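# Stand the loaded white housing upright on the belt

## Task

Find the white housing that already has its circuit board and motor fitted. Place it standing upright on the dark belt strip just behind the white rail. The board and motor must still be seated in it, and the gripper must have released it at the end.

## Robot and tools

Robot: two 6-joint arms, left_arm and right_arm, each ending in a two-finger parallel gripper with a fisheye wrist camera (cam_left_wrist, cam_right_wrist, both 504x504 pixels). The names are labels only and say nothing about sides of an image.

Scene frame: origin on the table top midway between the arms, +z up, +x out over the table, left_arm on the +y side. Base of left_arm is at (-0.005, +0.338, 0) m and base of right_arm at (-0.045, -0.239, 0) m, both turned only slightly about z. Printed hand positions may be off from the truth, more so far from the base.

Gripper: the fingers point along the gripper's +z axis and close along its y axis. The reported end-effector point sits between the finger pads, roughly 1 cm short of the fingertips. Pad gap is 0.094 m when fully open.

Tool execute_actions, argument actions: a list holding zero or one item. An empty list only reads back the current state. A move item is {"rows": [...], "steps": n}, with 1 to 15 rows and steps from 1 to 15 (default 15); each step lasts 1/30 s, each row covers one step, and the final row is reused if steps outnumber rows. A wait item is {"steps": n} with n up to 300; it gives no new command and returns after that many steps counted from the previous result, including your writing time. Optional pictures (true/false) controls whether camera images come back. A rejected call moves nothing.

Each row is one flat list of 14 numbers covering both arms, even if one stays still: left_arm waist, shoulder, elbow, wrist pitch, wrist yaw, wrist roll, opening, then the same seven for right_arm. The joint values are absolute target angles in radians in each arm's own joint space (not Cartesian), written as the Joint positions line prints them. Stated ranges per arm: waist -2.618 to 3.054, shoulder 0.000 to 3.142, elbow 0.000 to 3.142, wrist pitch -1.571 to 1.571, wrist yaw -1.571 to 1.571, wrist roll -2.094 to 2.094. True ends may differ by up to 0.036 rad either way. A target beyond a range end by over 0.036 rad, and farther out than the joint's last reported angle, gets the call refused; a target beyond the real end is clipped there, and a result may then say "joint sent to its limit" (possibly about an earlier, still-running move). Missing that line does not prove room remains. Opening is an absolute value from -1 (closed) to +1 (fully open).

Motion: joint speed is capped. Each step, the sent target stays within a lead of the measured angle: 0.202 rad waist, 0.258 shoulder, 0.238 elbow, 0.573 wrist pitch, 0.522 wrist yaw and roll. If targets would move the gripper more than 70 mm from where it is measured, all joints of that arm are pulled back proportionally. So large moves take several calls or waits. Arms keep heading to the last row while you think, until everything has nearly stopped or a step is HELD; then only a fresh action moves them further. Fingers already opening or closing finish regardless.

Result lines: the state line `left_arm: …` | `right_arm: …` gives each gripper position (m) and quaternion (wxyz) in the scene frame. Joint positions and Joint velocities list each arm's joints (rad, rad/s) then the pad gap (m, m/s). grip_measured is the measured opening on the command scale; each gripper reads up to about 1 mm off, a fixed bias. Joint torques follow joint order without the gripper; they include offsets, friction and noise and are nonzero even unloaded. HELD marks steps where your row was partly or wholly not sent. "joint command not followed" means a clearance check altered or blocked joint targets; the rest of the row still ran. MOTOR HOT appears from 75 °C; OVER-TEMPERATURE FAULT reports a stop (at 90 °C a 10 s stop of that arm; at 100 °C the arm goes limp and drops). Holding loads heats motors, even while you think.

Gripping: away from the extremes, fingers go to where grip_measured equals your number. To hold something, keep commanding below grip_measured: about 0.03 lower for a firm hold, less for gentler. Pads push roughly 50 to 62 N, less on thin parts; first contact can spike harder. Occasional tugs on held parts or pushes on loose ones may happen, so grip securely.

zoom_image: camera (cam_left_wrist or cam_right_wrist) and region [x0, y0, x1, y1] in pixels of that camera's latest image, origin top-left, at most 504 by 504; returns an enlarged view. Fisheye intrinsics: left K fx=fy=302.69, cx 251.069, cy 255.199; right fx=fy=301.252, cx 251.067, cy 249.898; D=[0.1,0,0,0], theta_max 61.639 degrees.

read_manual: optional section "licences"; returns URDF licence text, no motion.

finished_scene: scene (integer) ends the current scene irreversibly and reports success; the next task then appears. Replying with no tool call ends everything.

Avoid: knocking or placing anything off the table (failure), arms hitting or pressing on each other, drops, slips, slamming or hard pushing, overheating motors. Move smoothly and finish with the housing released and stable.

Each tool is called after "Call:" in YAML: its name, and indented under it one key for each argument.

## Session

Call:
execute_actions:
  actions:
    - {"rows":[[-0.3,1.0,1.2,-1.3,0,0,1,0.1,1.0,1.2,-1.3,0,0,1]]}
  pictures: false

Call:
execute_actions:
  actions:
    - {"steps":25}

Scene clock: 0.50 s of 4240.00 s.
left_arm: end_effector_position=(+0.2206, +0.2900, +0.2264) grip_measured=+1.000 end_effector_quat_wxyz=(+0.248, +0.088, +0.964, -0.046) | right_arm: end_effector_position=(+0.2323, -0.2195, +0.2680) grip_measured=+1.000 end_effector_quat_wxyz=(+0.367, -0.017, +0.927, +0.070)
Joint positions: left_arm=[-0.294  1.008  1.182 -1.238  0.05  -0.006  0.094] | right_arm=[-0.078  1.01   1.202 -1.013 -0.174 -0.013  0.094]
Joint velocities: left_arm=[ 0.002  0.017  0.007 -0.359 -0.33  -0.037  0.   ] | right_arm=[ 2.088 -0.276  0.012 -1.853  1.106  0.095  0.   ]
Joint torques (N m, as the arm reports them, + toward a larger angle): left_arm=[-0.5  -1.88  7.71  1.17 -0.06  0.07] | right_arm=[ 0.45 -1.03  7.34  1.32 -0.09  0.06]
Steps of this call (steps 1 to 15: all 15 steps of this action). Readings (joint positions):
1: left_arm=[0.506 0.884 0.803 -0.422 0.673 -0.038] | right_arm=[-0.836 1.656 0.805 -0.042 -1.079 -0.081]
2: left_arm=[0.438 0.923 0.873 -0.543 0.567 -0.033] | right_arm=[-0.796 1.621 0.849 -0.157 -0.979 -0.066]
4: left_arm=[0.292 0.994 1.020 -0.754 0.371 -0.025] | right_arm=[-0.688 1.523 0.959 -0.336 -0.812 -0.046]
8: left_arm=[-0.002 1.010 1.174 -1.037 0.153 -0.014] | right_arm=[-0.473 1.301 1.145 -0.588 -0.525 -0.028]
15: the state above

Scene clock: 1.33 s of 4240.00 s.
left_arm: end_effector_position=(+0.2116, +0.2992, +0.2208) grip_measured=+1.000 end_effector_quat_wxyz=(+0.227, +0.083, +0.970, -0.024) | right_arm: end_effector_position=(+0.1748, -0.2092, +0.2276) grip_measured=+1.000 end_effector_quat_wxyz=(+0.237, -0.063, +0.969, +0.017)
Joint positions: left_arm=[-0.294  1.008  1.182 -1.285  0.008 -0.006  0.094] | right_arm=[ 0.091  1.005  1.201 -1.287 -0.007 -0.005  0.094]
Joint velocities: left_arm=[-0.002 -0.007 -0.002  0.022 -0.022 -0.037  0.   ] | right_arm=[-0.002  0.002 -0.012 -0.037 -0.022  0.022  0.   ]
Joint torques (N m, as the arm reports them, + toward a larger angle): left_arm=[-0.63 -1.74  7.61  1.01 -0.08  0.06] | right_arm=[ 0.83 -1.87  6.98  1.    0.05  0.07]
Steps of this call (steps 1 to 25: the robot went on to your last target). Readings (joint positions):
1: left_arm=[-0.294 1.008 1.182 -1.249 0.040 -0.006] | right_arm=[-0.008 1.005 1.202 -1.071 -0.142 -0.011]
2: left_arm=[-0.294 1.008 1.182 -1.257 0.033 -0.006] | right_arm=[0.046 1.005 1.202 -1.119 -0.121 -0.010]
4: left_arm=[-0.294 1.008 1.182 -1.269 0.024 -0.006] | right_arm=[0.088 1.005 1.201 -1.188 -0.088 -0.009]
8: left_arm=[-0.294 1.008 1.182 -1.280 0.014 -0.006] | right_arm=[0.091 1.005 1.201 -1.253 -0.039 -0.007]
25: the state above

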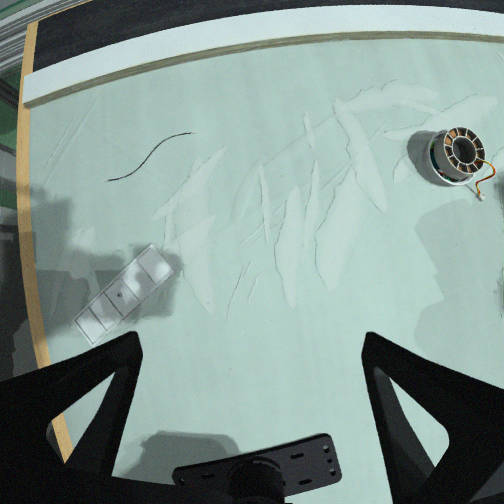

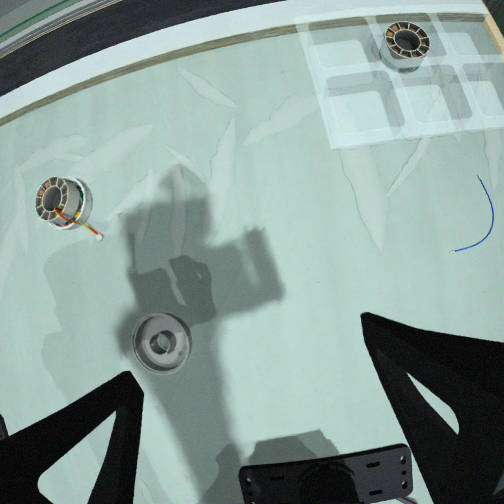

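Call:
execute_actions:
  actions:
    - {"rows":[[-0.2,1,1.2,-1.3,0,0,1,0.15,1,1.2,-1.1,0,0,1],[-0.1,1,1.2,-1.3,0,0,1,0.2,1.02,1.18,-0.95,0,0,1],[0,1,1.2,-1.3,0,0,1,0.25,1.05,1.15,-0.8,0,0,1],[0.1,1,1.2,-1.3,0,0,1,0.3,1.1,1.11,-0.65,0,0,1],[0.2,1,1.2,-1.3,0,0,1,0.35,1.15,1.07,-0.5,0,0,1],[0.2,1,1.2,-1.3,0,0,1,0.4,1.2,1.03,-0.35,0,0,1],[0.2,1,1.2,-1.3,0,0,1,0.45,1.25,0.99,-0.2,0,0,1],[0.2,1,1.2,-1.3,0,0,1,0.5,1.3,0.95,-0.1,0,0,1],[0.2,1,1.2,-1.3,0,0,1,0.54,1.35,0.91,0.02,0,0,1],[0.2,1,1.2,-1.3,0,0,1,0.57,1.4,0.87,0.02,0,0,1],[0.2,1,1.2,-1.3,0,0,1,0.57,1.44,0.83,0.02,0,0,1],[0.2,1,1.2,-1.3,0,0,1,0.57,1.48,0.8,0.02,0,0,1],[0.2,1,1.2,-1.3,0,0,1,0.57,1.52,0.764,0.02,0,0,1]]}
  pictures: false

Call:
execute_actions:
  actions:
    - {"steps":20}

Scene clock: 13.47 s of 4240.00 s.
left_arm: end_effector_position=(+0.2037, +0.4071, +0.2207) grip_measured=+1.000 end_effector_quat_wxyz=(+0.225, -0.153, +0.962, +0.037) | right_arm: end_effector_position=(+0.2789, -0.0257, +0.0957) grip_measured=+1.000 end_effector_quat_wxyz=(+0.336, -0.269, +0.897, +0.099)
Joint positions: left_arm=[ 0.193  1.008  1.182 -1.286 -0.005 -0.003  0.094] | right_arm=[ 0.547  1.465  0.826 -0.216  0.001 -0.004  0.094]
Joint velocities: left_arm=[ 0.002  0.007 -0.002  0.037  0.037  0.037  0.   ] | right_arm=[ 0.413  1.468 -1.121  1.531 -0.095 -0.007  0.   ]
Joint torques (N m, as the arm reports them, + toward a larger angle): left_arm=[ 0.48 -1.76  7.63  1.02  0.02  0.03] | right_arm=[ -0.18 -10.33   8.54   1.36   0.03   0.06]
Steps of this call (steps 1 to 15: the robot went on to your last target; steps 16 to 90: nothing new was sent; then 8.63 s passed at rest; steps 91 to 105: all 15 steps of this action). Readings (joint positions):
91: left_arm=[-0.281 1.008 1.182 -1.285 0.012 -0.004] | right_arm=[0.099 1.005 1.200 -1.272 -0.003 -0.005]
92: left_arm=[-0.237 1.008 1.182 -1.285 0.017 -0.003] | right_arm=[0.123 1.005 1.197 -1.229 0.001 -0.004]
94: left_arm=[-0.097 1.008 1.182 -1.285 0.015 -0.003] | right_arm=[0.200 1.014 1.175 -1.077 0.003 -0.004]
98: left_arm=[0.161 1.008 1.182 -1.285 -0.000 -0.003] | right_arm=[0.349 1.120 1.091 -0.753 0.005 -0.004]
105: the state above

Scene clock: 14.13 s of 4240.00 s.
left_arm: end_effector_position=(+0.2037, +0.4071, +0.2207) grip_measured=+1.000 end_effector_quat_wxyz=(+0.225, -0.153, +0.962, +0.037) | right_arm: end_effector_position=(+0.2867, -0.0112, +0.0709) grip_measured=+1.000 end_effector_quat_wxyz=(+0.363, -0.275, +0.883, +0.112)
Joint positions: left_arm=[ 0.193  1.008  1.182 -1.286 -0.005 -0.003  0.094] | right_arm=[ 0.566  1.55   0.745  0.014 -0.002 -0.004  0.094]
Joint velocities: left_arm=[ 0.002 -0.022 -0.012 -0.022 -0.007 -0.022  0.   ] | right_arm=[-0.007  0.002  0.022  0.037 -0.007 -0.022  0.   ]
Joint torques (N m, as the arm reports them, + toward a larger angle): left_arm=[ 0.49 -1.66  7.58  0.98  0.04  0.03] | right_arm=[  0.45 -10.49   9.13   1.49   0.01   0.07]
Steps of this call (steps 1 to 20: the robot went on to your last target). Readings (joint positions):
1: left_arm=[0.193 1.008 1.182 -1.286 -0.005 -0.003] | right_arm=[0.558 1.508 0.793 -0.176 -0.001 -0.004]
2: left_arm=[0.193 1.008 1.182 -1.286 -0.005 -0.003] | right_arm=[0.564 1.535 0.766 -0.153 -0.002 -0.004]
4: left_arm=[0.193 1.008 1.182 -1.286 -0.005 -0.003] | right_arm=[0.566 1.550 0.740 -0.128 -0.002 -0.004]
8: left_arm=[0.193 1.008 1.182 -1.286 -0.005 -0.003] | right_arm=[0.566 1.550 0.743 -0.045 -0.002 -0.004]
20: the state above

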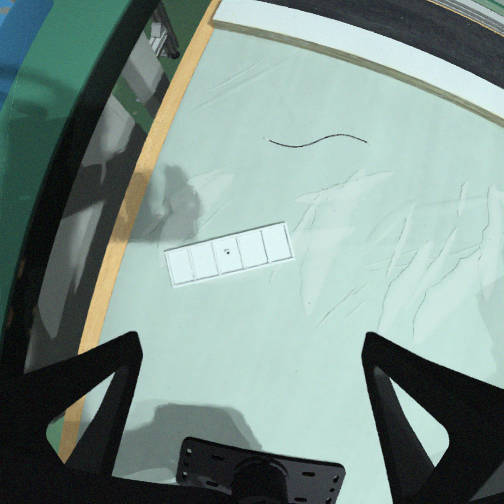

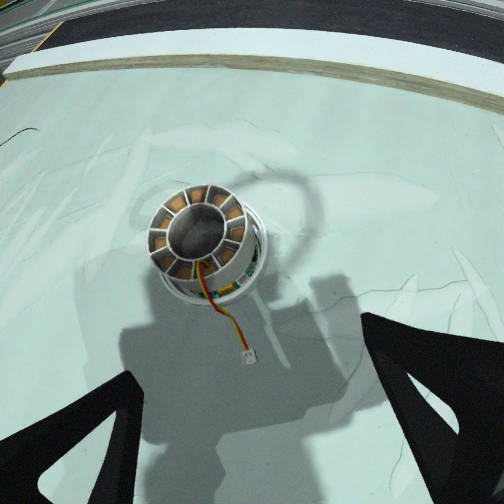

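Call:
execute_actions:
  actions:
    - {"rows":[[0.2,1,1.2,-1.3,0,0,1,0.59,1.55,0.77,0.05,0,0,1],[0.2,1,1.2,-1.3,0,0,1,0.605,1.57,0.785,0.08,0,0,1],[0.2,1,1.2,-1.3,0,0,1,0.617,1.6,0.8,0.11,0,0,1],[0.2,1,1.2,-1.3,0,0,1,0.617,1.63,0.815,0.14,0,0,1],[0.2,1,1.2,-1.3,0,0,1,0.617,1.66,0.83,0.16,0,0,1],[0.2,1,1.2,-1.3,0,0,1,0.617,1.69,0.845,0.18,0,0,1],[0.2,1,1.2,-1.3,0,0,1,0.617,1.72,0.86,0.2,0,0,1],[0.2,1,1.2,-1.3,0,0,1,0.617,1.75,0.875,0.22,0,0,1],[0.2,1,1.2,-1.3,0,0,1,0.617,1.78,0.89,0.24,0,0,1],[0.2,1,1.2,-1.3,0,0,1,0.617,1.81,0.905,0.26,0,0,1],[0.2,1,1.2,-1.3,0,0,1,0.617,1.84,0.92,0.28,0,0,1],[0.2,1,1.2,-1.3,0,0,1,0.617,1.865,0.935,0.285,0,0,1],[0.2,1,1.2,-1.3,0,0,1,0.617,1.885,0.935,0.285,0,0,1],[0.2,1,1.2,-1.3,0,0,1,0.617,1.9,0.935,0.285,0,0,1],[0.2,1,1.2,-1.3,0,0,1,0.617,1.91,0.935,0.285,0,0,1]]}
  pictures: false

Call:
execute_actions:
  actions:
    - {"steps":12}

Scene clock: 23.60 s of 4240.00 s.
left_arm: end_effector_position=(+0.2037, +0.4071, +0.2207) grip_measured=+1.000 end_effector_quat_wxyz=(+0.225, -0.153, +0.962, +0.037) | right_arm: end_effector_position=(+0.3376, +0.0485, +0.0441) grip_measured=+1.000 end_effector_quat_wxyz=(+0.400, -0.288, +0.860, +0.132)
Joint positions: left_arm=[ 0.193  1.008  1.182 -1.286 -0.005 -0.003  0.094] | right_arm=[ 0.609  1.874  0.915  0.257 -0.001 -0.004  0.094]
Joint velocities: left_arm=[ 0.002 -0.007  0.007  0.095 -0.022 -0.022  0.   ] | right_arm=[-0.002  0.491  0.032  0.242 -0.007  0.022  0.   ]
Joint torques (N m, as the arm reports them, + toward a larger angle): left_arm=[ 0.43 -1.84  7.69  0.96  0.03  0.05] | right_arm=[  0.73 -10.39   8.58   1.51  -0.02   0.06]
Steps of this call (steps 1 to 15: the robot went on to your last target; steps 16 to 90: nothing new was sent; then 5.97 s passed at rest; steps 91 to 105: all 15 steps of this action). Readings (joint positions):
91: left_arm=[0.193 1.008 1.182 -1.286 -0.005 -0.003] | right_arm=[0.567 1.550 0.745 0.019 -0.002 -0.004]
92: left_arm=[0.193 1.008 1.182 -1.286 -0.005 -0.003] | right_arm=[0.571 1.550 0.747 0.024 -0.001 -0.004]
94: left_arm=[0.193 1.008 1.182 -1.286 -0.005 -0.003] | right_arm=[0.589 1.568 0.764 0.048 -0.000 -0.004]
98: left_arm=[0.193 1.008 1.182 -1.286 -0.005 -0.003] | right_arm=[0.609 1.675 0.835 0.139 -0.001 -0.004]
105: the state above

Scene clock: 24.00 s of 4240.00 s.
left_arm: end_effector_position=(+0.2037, +0.4071, +0.2207) grip_measured=+1.000 end_effector_quat_wxyz=(+0.225, -0.153, +0.962, +0.037) | right_arm: end_effector_position=(+0.3385, +0.0492, +0.0333) grip_measured=+1.000 end_effector_quat_wxyz=(+0.395, -0.289, +0.862, +0.131)
Joint positions: left_arm=[ 0.193  1.008  1.182 -1.286 -0.005 -0.003  0.094] | right_arm=[ 0.609  1.907  0.916  0.278 -0.001 -0.004  0.094]
Joint velocities: left_arm=[ 0.007 -0.017 -0.027 -0.051 -0.022  0.11   0.   ] | right_arm=[-0.007 -0.012  0.017 -0.007  0.037 -0.022  0.   ]
Joint torques (N m, as the arm reports them, + toward a larger angle): left_arm=[ 0.6  -1.82  7.68  0.99  0.03  0.03] | right_arm=[  0.72 -10.65   8.52   1.59  -0.01   0.06]
Steps of this call (steps 1 to 12: the robot went on to your last target). Readings (joint positions):
1: left_arm=[0.193 1.008 1.182 -1.286 -0.005 -0.003] | right_arm=[0.609 1.888 0.916 0.262 -0.001 -0.004]
2: left_arm=[0.193 1.008 1.182 -1.286 -0.005 -0.003] | right_arm=[0.609 1.898 0.916 0.262 -0.001 -0.004]
4: left_arm=[0.193 1.008 1.182 -1.286 -0.005 -0.003] | right_arm=[0.609 1.907 0.916 0.262 -0.001 -0.004]
8: left_arm=[0.193 1.008 1.182 -1.286 -0.005 -0.003] | right_arm=[0.609 1.907 0.916 0.273 -0.001 -0.004]
12: the state above

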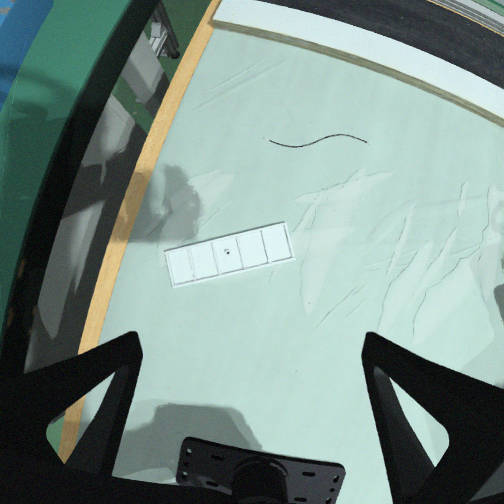

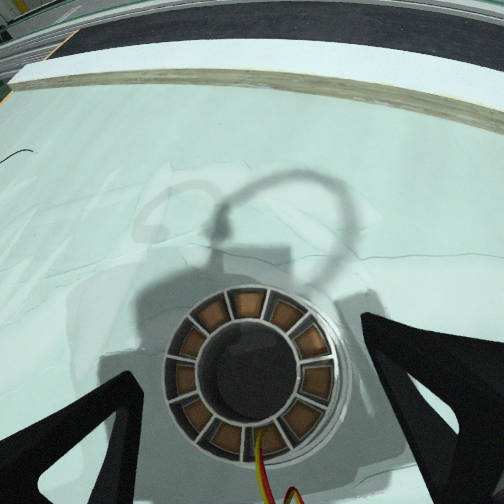

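About 6 mm right shift, descend, close.

Call:
execute_actions:
  actions:
    - {"rows":[[0.2,1,1.2,-1.3,0,0,1,0.586,1.915,0.92,0.285,0,0,1],[0.2,1,1.2,-1.3,0,0,1,0.586,1.925,0.92,0.285,0,0,1],[0.2,1,1.2,-1.3,0,0,1,0.586,1.935,0.92,0.285,0,0,0.9],[0.2,1,1.2,-1.3,0,0,1,0.586,1.945,0.92,0.285,0,0,0.8]],"steps":12}
  pictures: false

Call:
execute_actions:
  actions:
    - {"rows":[[0.2,1,1.2,-1.3,0,0,1,0.595,1.945,0.92,0.285,0,0,0.7],[0.2,1,1.2,-1.3,0,0,1,0.595,1.945,0.92,0.285,0,0,0.62],[0.2,1,1.2,-1.3,0,0,1,0.595,1.945,0.92,0.285,0,0,0.58],[0.2,1,1.2,-1.3,0,0,1,0.595,1.945,0.92,0.285,0,0,0.54],[0.2,1,1.2,-1.3,0,0,1,0.595,1.945,0.92,0.285,0,0,0.5],[0.2,1,1.2,-1.3,0,0,1,0.595,1.945,0.92,0.285,0,0,0.47],[0.2,1,1.2,-1.3,0,0,1,0.595,1.945,0.92,0.285,0,0,0.44],[0.2,1,1.2,-1.3,0,0,1,0.595,1.945,0.92,0.285,0,0,0.41],[0.2,1,1.2,-1.3,0,0,1,0.595,1.945,0.92,0.285,0,0,0.38]]}

Scene clock: 30.80 s of 4240.00 s.
left_arm: end_effector_position=(+0.2037, +0.4071, +0.2207) grip_measured=+1.000 end_effector_quat_wxyz=(+0.225, -0.153, +0.962, +0.037) | right_arm: end_effector_position=(+0.3415, +0.0435, +0.0231) grip_measured=+0.802 end_effector_quat_wxyz=(+0.388, -0.284, +0.868, +0.126)
Joint positions: left_arm=[ 0.193  1.008  1.182 -1.286 -0.005 -0.003  0.094] | right_arm=[ 0.596  1.932  0.916  0.287 -0.001 -0.004  0.085]
Joint velocities: left_arm=[-0.002  0.012 -0.002 -0.007  0.037 -0.037  0.   ] | right_arm=[-0.012 -0.007 -0.012 -0.051 -0.037 -0.007 -0.001]
Joint torques (N m, as the arm reports them, + toward a larger angle): left_arm=[ 0.59 -1.78  7.64  1.02  0.02  0.03] | right_arm=[-0.79 -9.86  7.03  1.53 -0.02  0.06]
Steps of this call (steps 1 to 30: the robot went on to your last target; steps 31 to 90: nothing new was sent; then 3.40 s passed at rest; steps 91 to 102: all 12 steps of this action). Readings (joint positions):
91: left_arm=[0.193 1.008 1.182 -1.286 -0.005 -0.003] | right_arm=[0.608 1.907 0.916 0.281 -0.001 -0.004]
92: left_arm=[0.193 1.008 1.182 -1.286 -0.005 -0.003] | right_arm=[0.606 1.907 0.916 0.281 -0.001 -0.004]
94: left_arm=[0.193 1.008 1.182 -1.286 -0.005 -0.003] | right_arm=[0.601 1.909 0.916 0.282 -0.001 -0.004]
98: left_arm=[0.193 1.008 1.182 -1.286 -0.005 -0.003] | right_arm=[0.596 1.927 0.916 0.287 -0.001 -0.004]
102: the state above

Scene clock: 31.30 s of 4240.00 s.
left_arm: end_effector_position=(+0.2037, +0.4071, +0.2207) grip_measured=+1.000 end_effector_quat_wxyz=(+0.225, -0.153, +0.962, +0.037) | right_arm: end_effector_position=(+0.3414, +0.0436, +0.0231) grip_measured=+0.423 end_effector_quat_wxyz=(+0.388, -0.284, +0.867, +0.126)
Joint positions: left_arm=[ 0.193  1.008  1.182 -1.286 -0.005 -0.003  0.094] | right_arm=[ 0.596  1.932  0.916  0.287 -0.002 -0.004  0.067]
Joint velocities: left_arm=[-0.002 -0.017 -0.032 -0.022  0.007  0.022  0.   ] | right_arm=[-0.012  0.002 -0.007  0.007 -0.007  0.007 -0.001]
Joint torques (N m, as the arm reports them, + toward a larger angle): left_arm=[ 0.48 -1.72  7.68  0.99  0.04  0.04] | right_arm=[-0.06 -9.9   6.96  1.51  0.    0.07]
Steps of this call (steps 1 to 15: all 15 steps of this action). Readings (joint positions):
1: left_arm=[0.193 1.008 1.182 -1.286 -0.005 -0.003] | right_arm=[0.596 1.932 0.916 0.287 -0.001 -0.004]
2: left_arm=[0.193 1.008 1.182 -1.286 -0.005 -0.003] | right_arm=[0.596 1.932 0.916 0.287 -0.001 -0.004]
4: left_arm=[0.193 1.008 1.182 -1.286 -0.005 -0.003] | right_arm=[0.596 1.932 0.916 0.287 -0.001 -0.004]
8: left_arm=[0.193 1.008 1.182 -1.286 -0.005 -0.003] | right_arm=[0.596 1.932 0.916 0.287 -0.002 -0.004]
15: the state above

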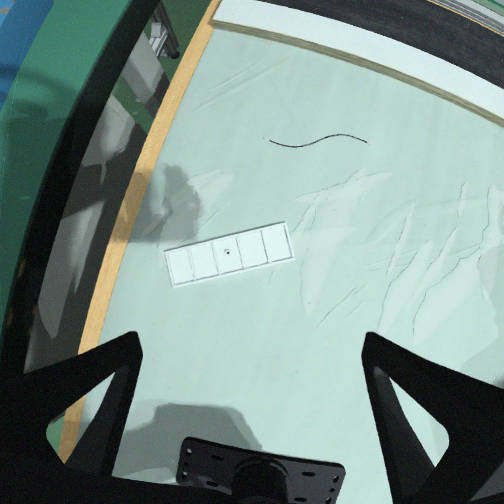

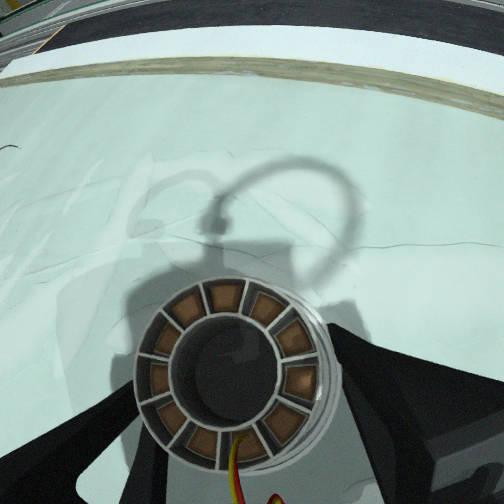

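Call:
execute_actions:
  actions:
    - {"rows":[[0.2,1,1.2,-1.3,0,0,1,0.595,1.91,0.95,0.27,0,0,0.385],[0.2,1,1.2,-1.3,0,0,1,0.595,1.9,0.97,0.24,0,0,0.385],[0.2,1,1.2,-1.3,0,0,1,0.595,1.89,1,0.21,0,0,0.385],[0.2,1,1.2,-1.3,0,0,1,0.59,1.89,1.03,0.18,0,0,0.385],[0.2,1,1.2,-1.3,0,0,1,0.58,1.89,1.07,0.14,0,0,0.385],[0.2,1,1.2,-1.3,0,0,1,0.565,1.9,1.11,0.1,0,0,0.385],[0.2,1,1.2,-1.3,0,0,1,0.55,1.91,1.15,0.06,0,0,0.385],[0.2,1,1.2,-1.3,0,0,1,0.53,1.92,1.19,0.02,0,0,0.385],[0.2,1,1.2,-1.3,0,0,1,0.51,1.93,1.23,-0.02,0,0,0.385],[0.2,1,1.2,-1.3,0,0,1,0.49,1.95,1.28,-0.04,0,0,0.385],[0.2,1,1.2,-1.3,0,0,1,0.47,1.975,1.33,-0.06,0,0,0.385],[0.2,1,1.2,-1.3,0,0,1,0.45,2,1.38,-0.08,0,0,0.385],[0.2,1,1.2,-1.3,0,0,1,0.43,2.03,1.43,-0.1,0,0,0.385],[0.2,1,1.2,-1.3,0,0,1,0.41,2.06,1.48,-0.12,0,0,0.385],[0.2,1,1.2,-1.3,0,0,1,0.39,2.09,1.53,-0.14,0,0,0.385]]}
  pictures: false

Call:
execute_actions:
  actions:
    - {"rows":[[0.2,1,1.2,-1.3,0,0,1,0.37,2.12,1.58,-0.16,0,0,0.385],[0.2,1,1.2,-1.3,0,0,1,0.35,2.155,1.635,-0.18,0,0,0.385],[0.2,1,1.2,-1.3,0,0,1,0.33,2.19,1.69,-0.2,0,0,0.385],[0.2,1,1.2,-1.3,0,0,1,0.31,2.225,1.745,-0.22,0,0,0.385],[0.2,1,1.2,-1.3,0,0,1,0.29,2.26,1.8,-0.24,0,0,0.385],[0.2,1,1.2,-1.3,0,0,1,0.27,2.295,1.855,-0.26,0,0,0.385],[0.2,1,1.2,-1.3,0,0,1,0.25,2.33,1.91,-0.28,0,0,0.385],[0.2,1,1.2,-1.3,0,0,1,0.23,2.365,1.965,-0.3,0,0,0.385],[0.2,1,1.2,-1.3,0,0,1,0.21,2.4,2.02,-0.32,0,0,0.385],[0.2,1,1.2,-1.3,0,0,1,0.19,2.435,2.075,-0.34,0,0,0.385],[0.2,1,1.2,-1.3,0,0,1,0.17,2.47,2.13,-0.35,0,0,0.385],[0.2,1,1.2,-1.3,0,0,1,0.155,2.5,2.185,-0.36,0,0,0.385],[0.2,1,1.2,-1.3,0,0,1,0.14,2.53,2.235,-0.37,0,0,0.385],[0.2,1,1.2,-1.3,0,0,1,0.13,2.55,2.27,-0.38,0,0,0.385],[0.2,1,1.2,-1.3,0,0,1,0.125,2.57,2.3,-0.38,0,0,0.385]]}
  pictures: false

Call:
execute_actions:
  actions:
    - {"steps":12}

Scene clock: 42.63 s of 4240.00 s.
left_arm: end_effector_position=(+0.2037, +0.4071, +0.2207) grip_measured=+1.000 end_effector_quat_wxyz=(+0.225, -0.153, +0.962, +0.037) | right_arm: end_effector_position=(+0.4636, +0.0255, +0.1275) grip_measured=+0.423 end_effector_quat_wxyz=(+0.443, -0.213, +0.864, +0.110)
Joint positions: left_arm=[ 0.193  1.008  1.182 -1.286 -0.005 -0.003  0.094] | right_arm=[ 0.443  2.016  1.435 -0.043 -0.008 -0.004  0.067]
Joint velocities: left_arm=[ 0.027 -0.002 -0.007 -0.007 -0.066 -0.022  0.   ] | right_arm=[-0.647  0.755  1.526 -0.418  0.022  0.007  0.   ]
Joint torques (N m, as the arm reports them, + toward a larger angle): left_arm=[ 0.58 -1.8   7.76  0.99  0.03  0.02] | right_arm=[ -1.17 -10.94   8.16   1.4    0.06   0.02]
Steps of this call (steps 1 to 15: the robot went on to your last target; steps 16 to 90: nothing new was sent; then 7.83 s passed at rest; steps 91 to 105: all 15 steps of this action). Readings (joint positions):
91: left_arm=[0.193 1.008 1.182 -1.286 -0.005 -0.003] | right_arm=[0.596 1.932 0.917 0.285 -0.002 -0.004]
92: left_arm=[0.193 1.008 1.182 -1.286 -0.005 -0.003] | right_arm=[0.596 1.932 0.923 0.276 -0.002 -0.004]
94: left_arm=[0.193 1.008 1.182 -1.286 -0.005 -0.003] | right_arm=[0.596 1.932 0.952 0.233 -0.002 -0.004]
98: left_arm=[0.193 1.008 1.182 -1.286 -0.005 -0.003] | right_arm=[0.582 1.932 1.084 0.109 -0.005 -0.004]
105: the state above

Scene clock: 43.13 s of 4240.00 s.
left_arm: end_effector_position=(+0.2037, +0.4071, +0.2207) grip_measured=+1.000 end_effector_quat_wxyz=(+0.225, -0.153, +0.962, +0.037) | right_arm: end_effector_position=(+0.6263, -0.1147, +0.0864) grip_measured=+0.423 end_effector_quat_wxyz=(+0.429, -0.084, +0.898, +0.040)
Joint positions: left_arm=[ 0.193  1.008  1.182 -1.286 -0.005 -0.003  0.094] | right_arm=[ 0.148  2.544  2.206 -0.341 -0.004 -0.004  0.067]
Joint velocities: left_arm=[ 0.007  0.002 -0.002 -0.051  0.007  0.007  0.   ] | right_arm=[-0.481  0.701  1.101 -0.315  0.037  0.022  0.001]
Joint torques (N m, as the arm reports them, + toward a larger angle): left_arm=[ 0.69 -1.69  7.57  1.01  0.04  0.05] | right_arm=[  0.45 -20.09  10.71   1.7   -0.01   0.09]
Steps of this call (steps 1 to 15: all 15 steps of this action). Readings (joint positions):
1: left_arm=[0.193 1.008 1.182 -1.286 -0.005 -0.003] | right_arm=[0.420 2.044 1.487 -0.059 -0.007 -0.004]
2: left_arm=[0.193 1.008 1.182 -1.286 -0.005 -0.003] | right_arm=[0.398 2.074 1.538 -0.076 -0.007 -0.004]
4: left_arm=[0.193 1.008 1.182 -1.286 -0.005 -0.003] | right_arm=[0.356 2.144 1.643 -0.117 -0.006 -0.004]
8: left_arm=[0.193 1.008 1.182 -1.286 -0.005 -0.003] | right_arm=[0.278 2.299 1.853 -0.207 -0.006 -0.004]
15: the state above

Scene clock: 43.53 s of 4240.00 s.
left_arm: end_effector_position=(+0.2037, +0.4071, +0.2207) grip_measured=+1.000 end_effector_quat_wxyz=(+0.225, -0.153, +0.962, +0.037) | right_arm: end_effector_position=(+0.6332, -0.1377, +0.0825) grip_measured=+0.423 end_effector_quat_wxyz=(+0.423, -0.067, +0.903, +0.028)
Joint positions: left_arm=[ 0.193  1.008  1.182 -1.286 -0.005 -0.003  0.094] | right_arm=[ 0.115  2.579  2.27  -0.387  0.005 -0.004  0.067]
Joint velocities: left_arm=[ 0.007 -0.007  0.002 -0.037  0.022  0.051  0.   ] | right_arm=[ 0.032 -0.002  0.007 -0.037 -0.051  0.022  0.   ]
Joint torques (N m, as the arm reports them, + toward a larger angle): left_arm=[ 0.53 -1.74  7.69  1.01  0.03  0.04] | right_arm=[  0.54 -19.51  11.37   1.71  -0.08   0.06]
Steps of this call (steps 1 to 12: the robot went on to your last target). Readings (joint positions):
1: left_arm=[0.193 1.008 1.182 -1.286 -0.005 -0.003] | right_arm=[0.133 2.563 2.234 -0.348 -0.002 -0.004]
2: left_arm=[0.193 1.008 1.182 -1.286 -0.005 -0.003] | right_arm=[0.121 2.574 2.250 -0.354 0.000 -0.004]
4: left_arm=[0.193 1.008 1.182 -1.286 -0.005 -0.003] | right_arm=[0.106 2.579 2.260 -0.369 0.005 -0.004]
8: left_arm=[0.193 1.008 1.182 -1.286 -0.005 -0.003] | right_arm=[0.107 2.579 2.268 -0.384 0.007 -0.004]
12: the state above

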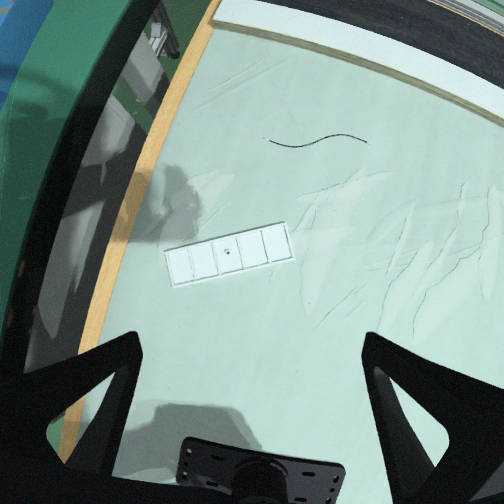

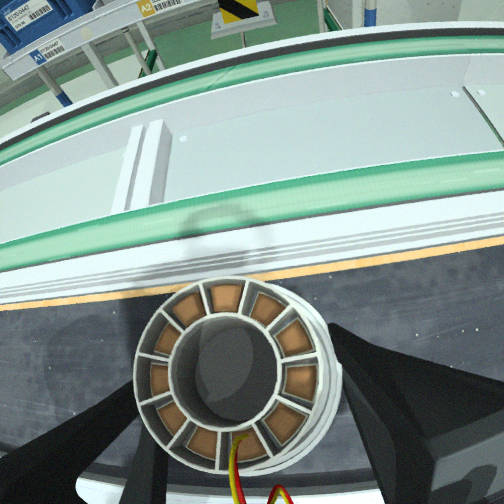

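Call:
execute_actions:
  actions:
    - {"rows":[[0.2,1,1.2,-1.3,0,0,1,0.12,2.585,2.27,-0.35,0,0,0.385],[0.2,1,1.2,-1.3,0,0,1,0.12,2.592,2.27,-0.34,0,0,0.385],[0.2,1,1.2,-1.3,0,0,1,0.12,2.6,2.27,-0.33,0,0,0.385],[0.2,1,1.2,-1.3,0,0,1,0.12,2.608,2.27,-0.32,0,0,0.385],[0.2,1,1.2,-1.3,0,0,1,0.12,2.616,2.27,-0.31,0,0,0.385],[0.2,1,1.2,-1.3,0,0,1,0.12,2.624,2.27,-0.3,0,0,0.385],[0.2,1,1.2,-1.3,0,0,1,0.12,2.632,2.27,-0.29,0,0,0.385],[0.2,1,1.2,-1.3,0,0,1,0.12,2.639,2.27,-0.285,0,0,0.385],[0.2,1,1.2,-1.3,0,0,1,0.12,2.645,2.27,-0.285,0,0,0.385],[0.2,1,1.2,-1.3,0,0,1,0.12,2.65,2.27,-0.285,0,0,0.385],[0.2,1,1.2,-1.3,0,0,1,0.12,2.654,2.27,-0.285,0,0,0.385],[0.2,1,1.2,-1.3,0,0,1,0.12,2.658,2.27,-0.285,0,0,0.385],[0.2,1,1.2,-1.3,0,0,1,0.12,2.661,2.27,-0.285,0,0,0.385],[0.2,1,1.2,-1.3,0,0,1,0.12,2.664,2.27,-0.285,0,0,0.385],[0.2,1,1.2,-1.3,0,0,1,0.12,2.667,2.27,-0.285,0,0,0.385]]}
  pictures: false

Call:
execute_actions:
  actions:
    - {"rows":[[0.2,1,1.2,-1.3,0,0,1,0.12,2.67,2.27,-0.285,0,0,0.385],[0.2,1,1.2,-1.3,0,0,1,0.12,2.673,2.27,-0.285,0,0,0.385],[0.2,1,1.2,-1.3,0,0,1,0.12,2.676,2.27,-0.285,0,0,0.385],[0.2,1,1.2,-1.3,0,0,1,0.12,2.679,2.27,-0.285,0,0,0.385],[0.2,1,1.2,-1.3,0,0,1,0.12,2.682,2.27,-0.285,0,0,0.385],[0.2,1,1.2,-1.3,0,0,1,0.12,2.685,2.27,-0.285,0,0,0.385],[0.2,1,1.2,-1.3,0,0,1,0.12,2.688,2.27,-0.285,0,0,0.385],[0.2,1,1.2,-1.3,0,0,1,0.12,2.691,2.27,-0.285,0,0,0.385],[0.2,1,1.2,-1.3,0,0,1,0.12,2.695,2.27,-0.285,0,0,0.385]]}

Scene clock: 52.80 s of 4240.00 s.
left_arm: end_effector_position=(+0.2037, +0.4071, +0.2207) grip_measured=+1.000 end_effector_quat_wxyz=(+0.225, -0.153, +0.962, +0.037) | right_arm: end_effector_position=(+0.6380, -0.1354, +0.0351) grip_measured=+0.423 end_effector_quat_wxyz=(+0.411, -0.069, +0.908, +0.028)
Joint positions: left_arm=[ 0.193  1.008  1.182 -1.286 -0.005 -0.003  0.094] | right_arm=[ 0.117  2.668  2.27  -0.322  0.004 -0.004  0.067]
Joint velocities: left_arm=[-0.007 -0.012  0.012  0.037 -0.037 -0.022  0.   ] | right_arm=[ 0.007  0.159 -0.007  0.081  0.007  0.022  0.   ]
Joint torques (N m, as the arm reports them, + toward a larger angle): left_arm=[ 0.54 -1.79  7.71  0.97  0.03  0.03] | right_arm=[  0.27 -20.13   8.29   1.86  -0.05   0.06]
Steps of this call (steps 1 to 30: the robot went on to your last target; steps 31 to 90: nothing new was sent; then 5.77 s passed at rest; steps 91 to 105: all 15 steps of this action). Readings (joint positions):
91: left_arm=[0.193 1.008 1.182 -1.286 -0.005 -0.003] | right_arm=[0.117 2.579 2.270 -0.391 0.004 -0.004]
92: left_arm=[0.193 1.008 1.182 -1.286 -0.005 -0.003] | right_arm=[0.117 2.580 2.270 -0.388 0.004 -0.004]
94: left_arm=[0.193 1.008 1.182 -1.286 -0.005 -0.003] | right_arm=[0.117 2.585 2.270 -0.374 0.004 -0.004]
98: left_arm=[0.193 1.008 1.182 -1.286 -0.005 -0.003] | right_arm=[0.117 2.612 2.270 -0.337 0.004 -0.004]
105: the state above

Scene clock: 53.30 s of 4240.00 s.
left_arm: end_effector_position=(+0.2037, +0.4071, +0.2207) grip_measured=+1.000 end_effector_quat_wxyz=(+0.225, -0.153, +0.962, +0.037) | right_arm: end_effector_position=(+0.6394, -0.1351, +0.0270) grip_measured=+0.423 end_effector_quat_wxyz=(+0.412, -0.069, +0.908, +0.029)
Joint positions: left_arm=[ 0.193  1.008  1.182 -1.286 -0.005 -0.003  0.094] | right_arm=[ 0.117  2.685  2.27  -0.305  0.003 -0.002  0.067]
Joint velocities: left_arm=[-0.022 -0.002  0.002  0.007 -0.037  0.022  0.   ] | right_arm=[-0.012 -0.002  0.002 -0.095 -0.022 -0.037  0.   ]
Joint torques (N m, as the arm reports them, + toward a larger angle): left_arm=[ 0.54 -1.76  7.75  1.    0.06  0.02] | right_arm=[  0.27 -18.1    8.28   1.69  -0.03   0.06]
Steps of this call (steps 1 to 15: all 15 steps of this action). Readings (joint positions):
1: left_arm=[0.193 1.008 1.182 -1.286 -0.005 -0.003] | right_arm=[0.117 2.673 2.270 -0.322 0.004 -0.004]
2: left_arm=[0.193 1.008 1.182 -1.286 -0.005 -0.003] | right_arm=[0.117 2.677 2.270 -0.322 0.004 -0.004]
4: left_arm=[0.193 1.008 1.182 -1.286 -0.005 -0.003] | right_arm=[0.117 2.680 2.270 -0.319 0.004 -0.003]
8: left_arm=[0.193 1.008 1.182 -1.286 -0.005 -0.003] | right_arm=[0.117 2.680 2.270 -0.315 0.004 -0.003]
15: the state above

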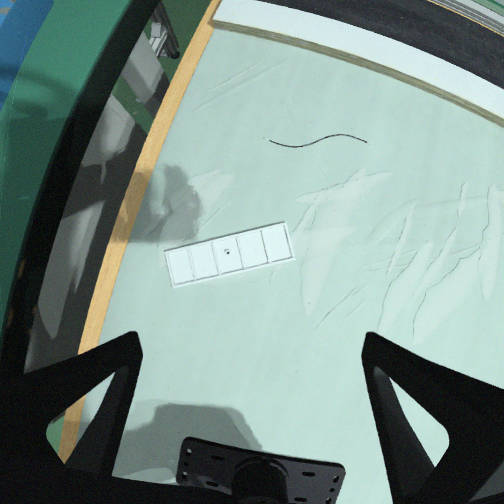

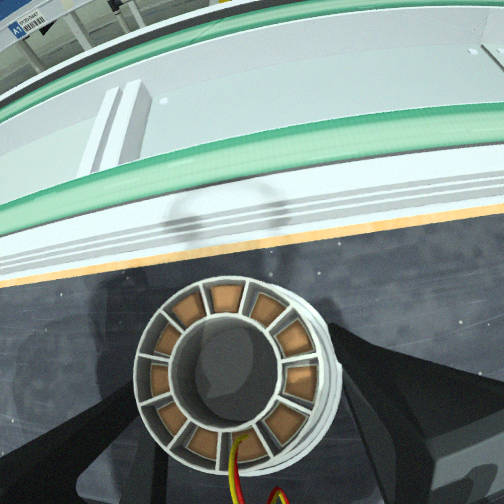

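Call:
execute_actions:
  actions:
    - {"rows":[[0.2,1,1.2,-1.3,0,0,1,0.12,2.685,2.27,-0.3,0,0,0.45],[0.2,1,1.2,-1.3,0,0,1,0.12,2.68,2.27,-0.3,0,0,0.95],[0.2,1,1.2,-1.3,0,0,1,0.12,2.68,2.27,-0.3,0,0,0.95],[0.2,1,1.2,-1.3,0,0,1,0.12,2.66,2.27,-0.3,0,0,0.95],[0.2,1,1.2,-1.3,0,0,1,0.12,2.64,2.27,-0.31,0,0,0.95],[0.2,1,1.2,-1.3,0,0,1,0.12,2.62,2.27,-0.33,0,0,0.95],[0.2,1,1.2,-1.3,0,0,1,0.12,2.6,2.27,-0.35,0,0,0.95],[0.2,1,1.2,-1.3,0,0,1,0.12,2.58,2.26,-0.37,0,0,0.95],[0.2,1,1.2,-1.3,0,0,1,0.12,2.56,2.25,-0.39,0,0,0.95],[0.2,1,1.2,-1.3,0,0,1,0.12,2.54,2.24,-0.41,0,0,0.95],[0.2,1,1.2,-1.3,0,0,1,0.12,2.52,2.23,-0.43,0,0,0.95],[0.2,1,1.2,-1.3,0,0,1,0.12,2.5,2.22,-0.45,0,0,0.95],[0.2,1,1.2,-1.3,0,0,1,0.12,2.48,2.21,-0.47,0,0,0.95],[0.2,1,1.2,-1.3,0,0,1,0.12,2.46,2.2,-0.49,0,0,0.95]]}
  pictures: false

Call:
execute_actions:
  actions:
    - {"steps":10}

Scene clock: 62.90 s of 4240.00 s.
left_arm: end_effector_position=(+0.2037, +0.4071, +0.2207) grip_measured=+1.000 end_effector_quat_wxyz=(+0.225, -0.153, +0.962, +0.037) | right_arm: end_effector_position=(+0.6190, -0.1382, +0.0952) grip_measured=+0.948 end_effector_quat_wxyz=(+0.410, -0.069, +0.909, +0.029)
Joint positions: left_arm=[ 0.193  1.008  1.182 -1.286 -0.005 -0.003  0.094] | right_arm=[ 0.117  2.512  2.216 -0.427  0.003 -0.002  0.092]
Joint velocities: left_arm=[-0.007 -0.007 -0.002 -0.022 -0.037  0.022  0.   ] | right_arm=[ 0.002 -0.623 -0.061 -0.403  0.022  0.007 -0.   ]
Joint torques (N m, as the arm reports them, + toward a larger angle): left_arm=[ 0.57 -1.7   7.64  1.    0.02  0.05] | right_arm=[  0.31 -19.7    7.34   1.38  -0.04   0.05]
Steps of this call (steps 1 to 15: the robot went on to your last target; steps 16 to 90: nothing new was sent; then 6.10 s passed at rest; steps 91 to 105: all 15 steps of this action). Readings (joint positions):
91: left_arm=[0.193 1.008 1.182 -1.286 -0.005 -0.003] | right_arm=[0.117 2.685 2.270 -0.304 0.003 -0.002]
92: left_arm=[0.193 1.008 1.182 -1.286 -0.005 -0.003] | right_arm=[0.117 2.685 2.270 -0.304 0.003 -0.002]
94: left_arm=[0.193 1.008 1.182 -1.286 -0.005 -0.003] | right_arm=[0.117 2.685 2.270 -0.304 0.003 -0.002]
98: left_arm=[0.193 1.008 1.182 -1.286 -0.005 -0.003] | right_arm=[0.117 2.665 2.266 -0.327 0.003 -0.002]
105: the state above

Scene clock: 63.23 s of 4240.00 s.
left_arm: end_effector_position=(+0.2037, +0.4071, +0.2207) grip_measured=+1.000 end_effector_quat_wxyz=(+0.225, -0.153, +0.962, +0.037) | right_arm: end_effector_position=(+0.6125, -0.1392, +0.1211) grip_measured=+0.948 end_effector_quat_wxyz=(+0.416, -0.068, +0.907, +0.029)
Joint positions: left_arm=[ 0.193  1.008  1.182 -1.286 -0.005 -0.003  0.094] | right_arm=[ 0.117  2.457  2.208 -0.463  0.003 -0.002  0.092]
Joint velocities: left_arm=[-0.007 -0.012  0.012 -0.022 -0.022 -0.037  0.   ] | right_arm=[ 0.007 -0.017 -0.042 -0.139 -0.022  0.022  0.   ]
Joint torques (N m, as the arm reports them, + toward a larger angle): left_arm=[ 0.61 -1.76  7.61  0.99  0.04  0.05] | right_arm=[  0.26 -17.53   7.8    1.44  -0.05   0.05]
Steps of this call (steps 1 to 10: the robot went on to your last target). Readings (joint positions):
1: left_arm=[0.193 1.008 1.182 -1.286 -0.005 -0.003] | right_arm=[0.117 2.494 2.216 -0.435 0.003 -0.002]
2: left_arm=[0.193 1.008 1.182 -1.286 -0.005 -0.003] | right_arm=[0.117 2.478 2.216 -0.438 0.003 -0.002]
4: left_arm=[0.193 1.008 1.182 -1.286 -0.005 -0.003] | right_arm=[0.117 2.460 2.216 -0.439 0.003 -0.002]
8: left_arm=[0.193 1.008 1.182 -1.286 -0.005 -0.003] | right_arm=[0.117 2.457 2.212 -0.451 0.003 -0.002]
10: the state above

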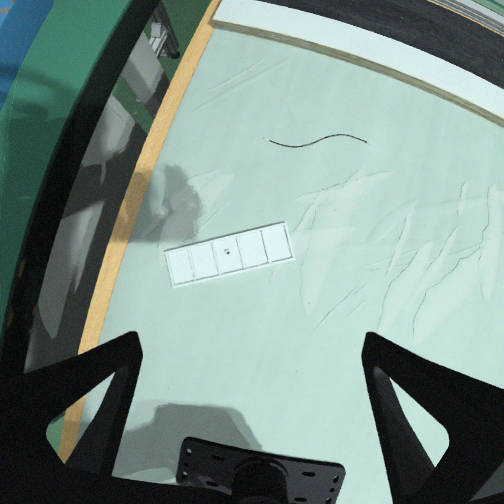

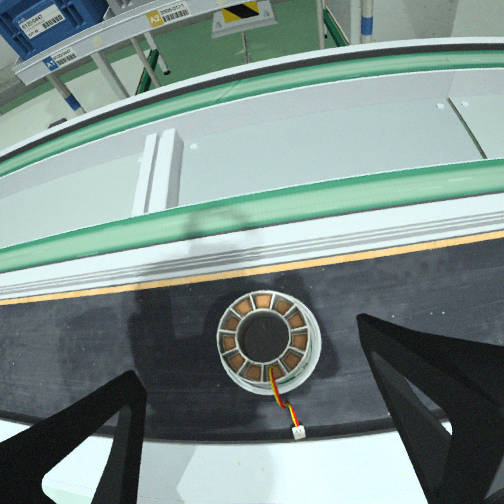

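Call:
finished_scene:
  scene: 2

The scene is finished: the task was done.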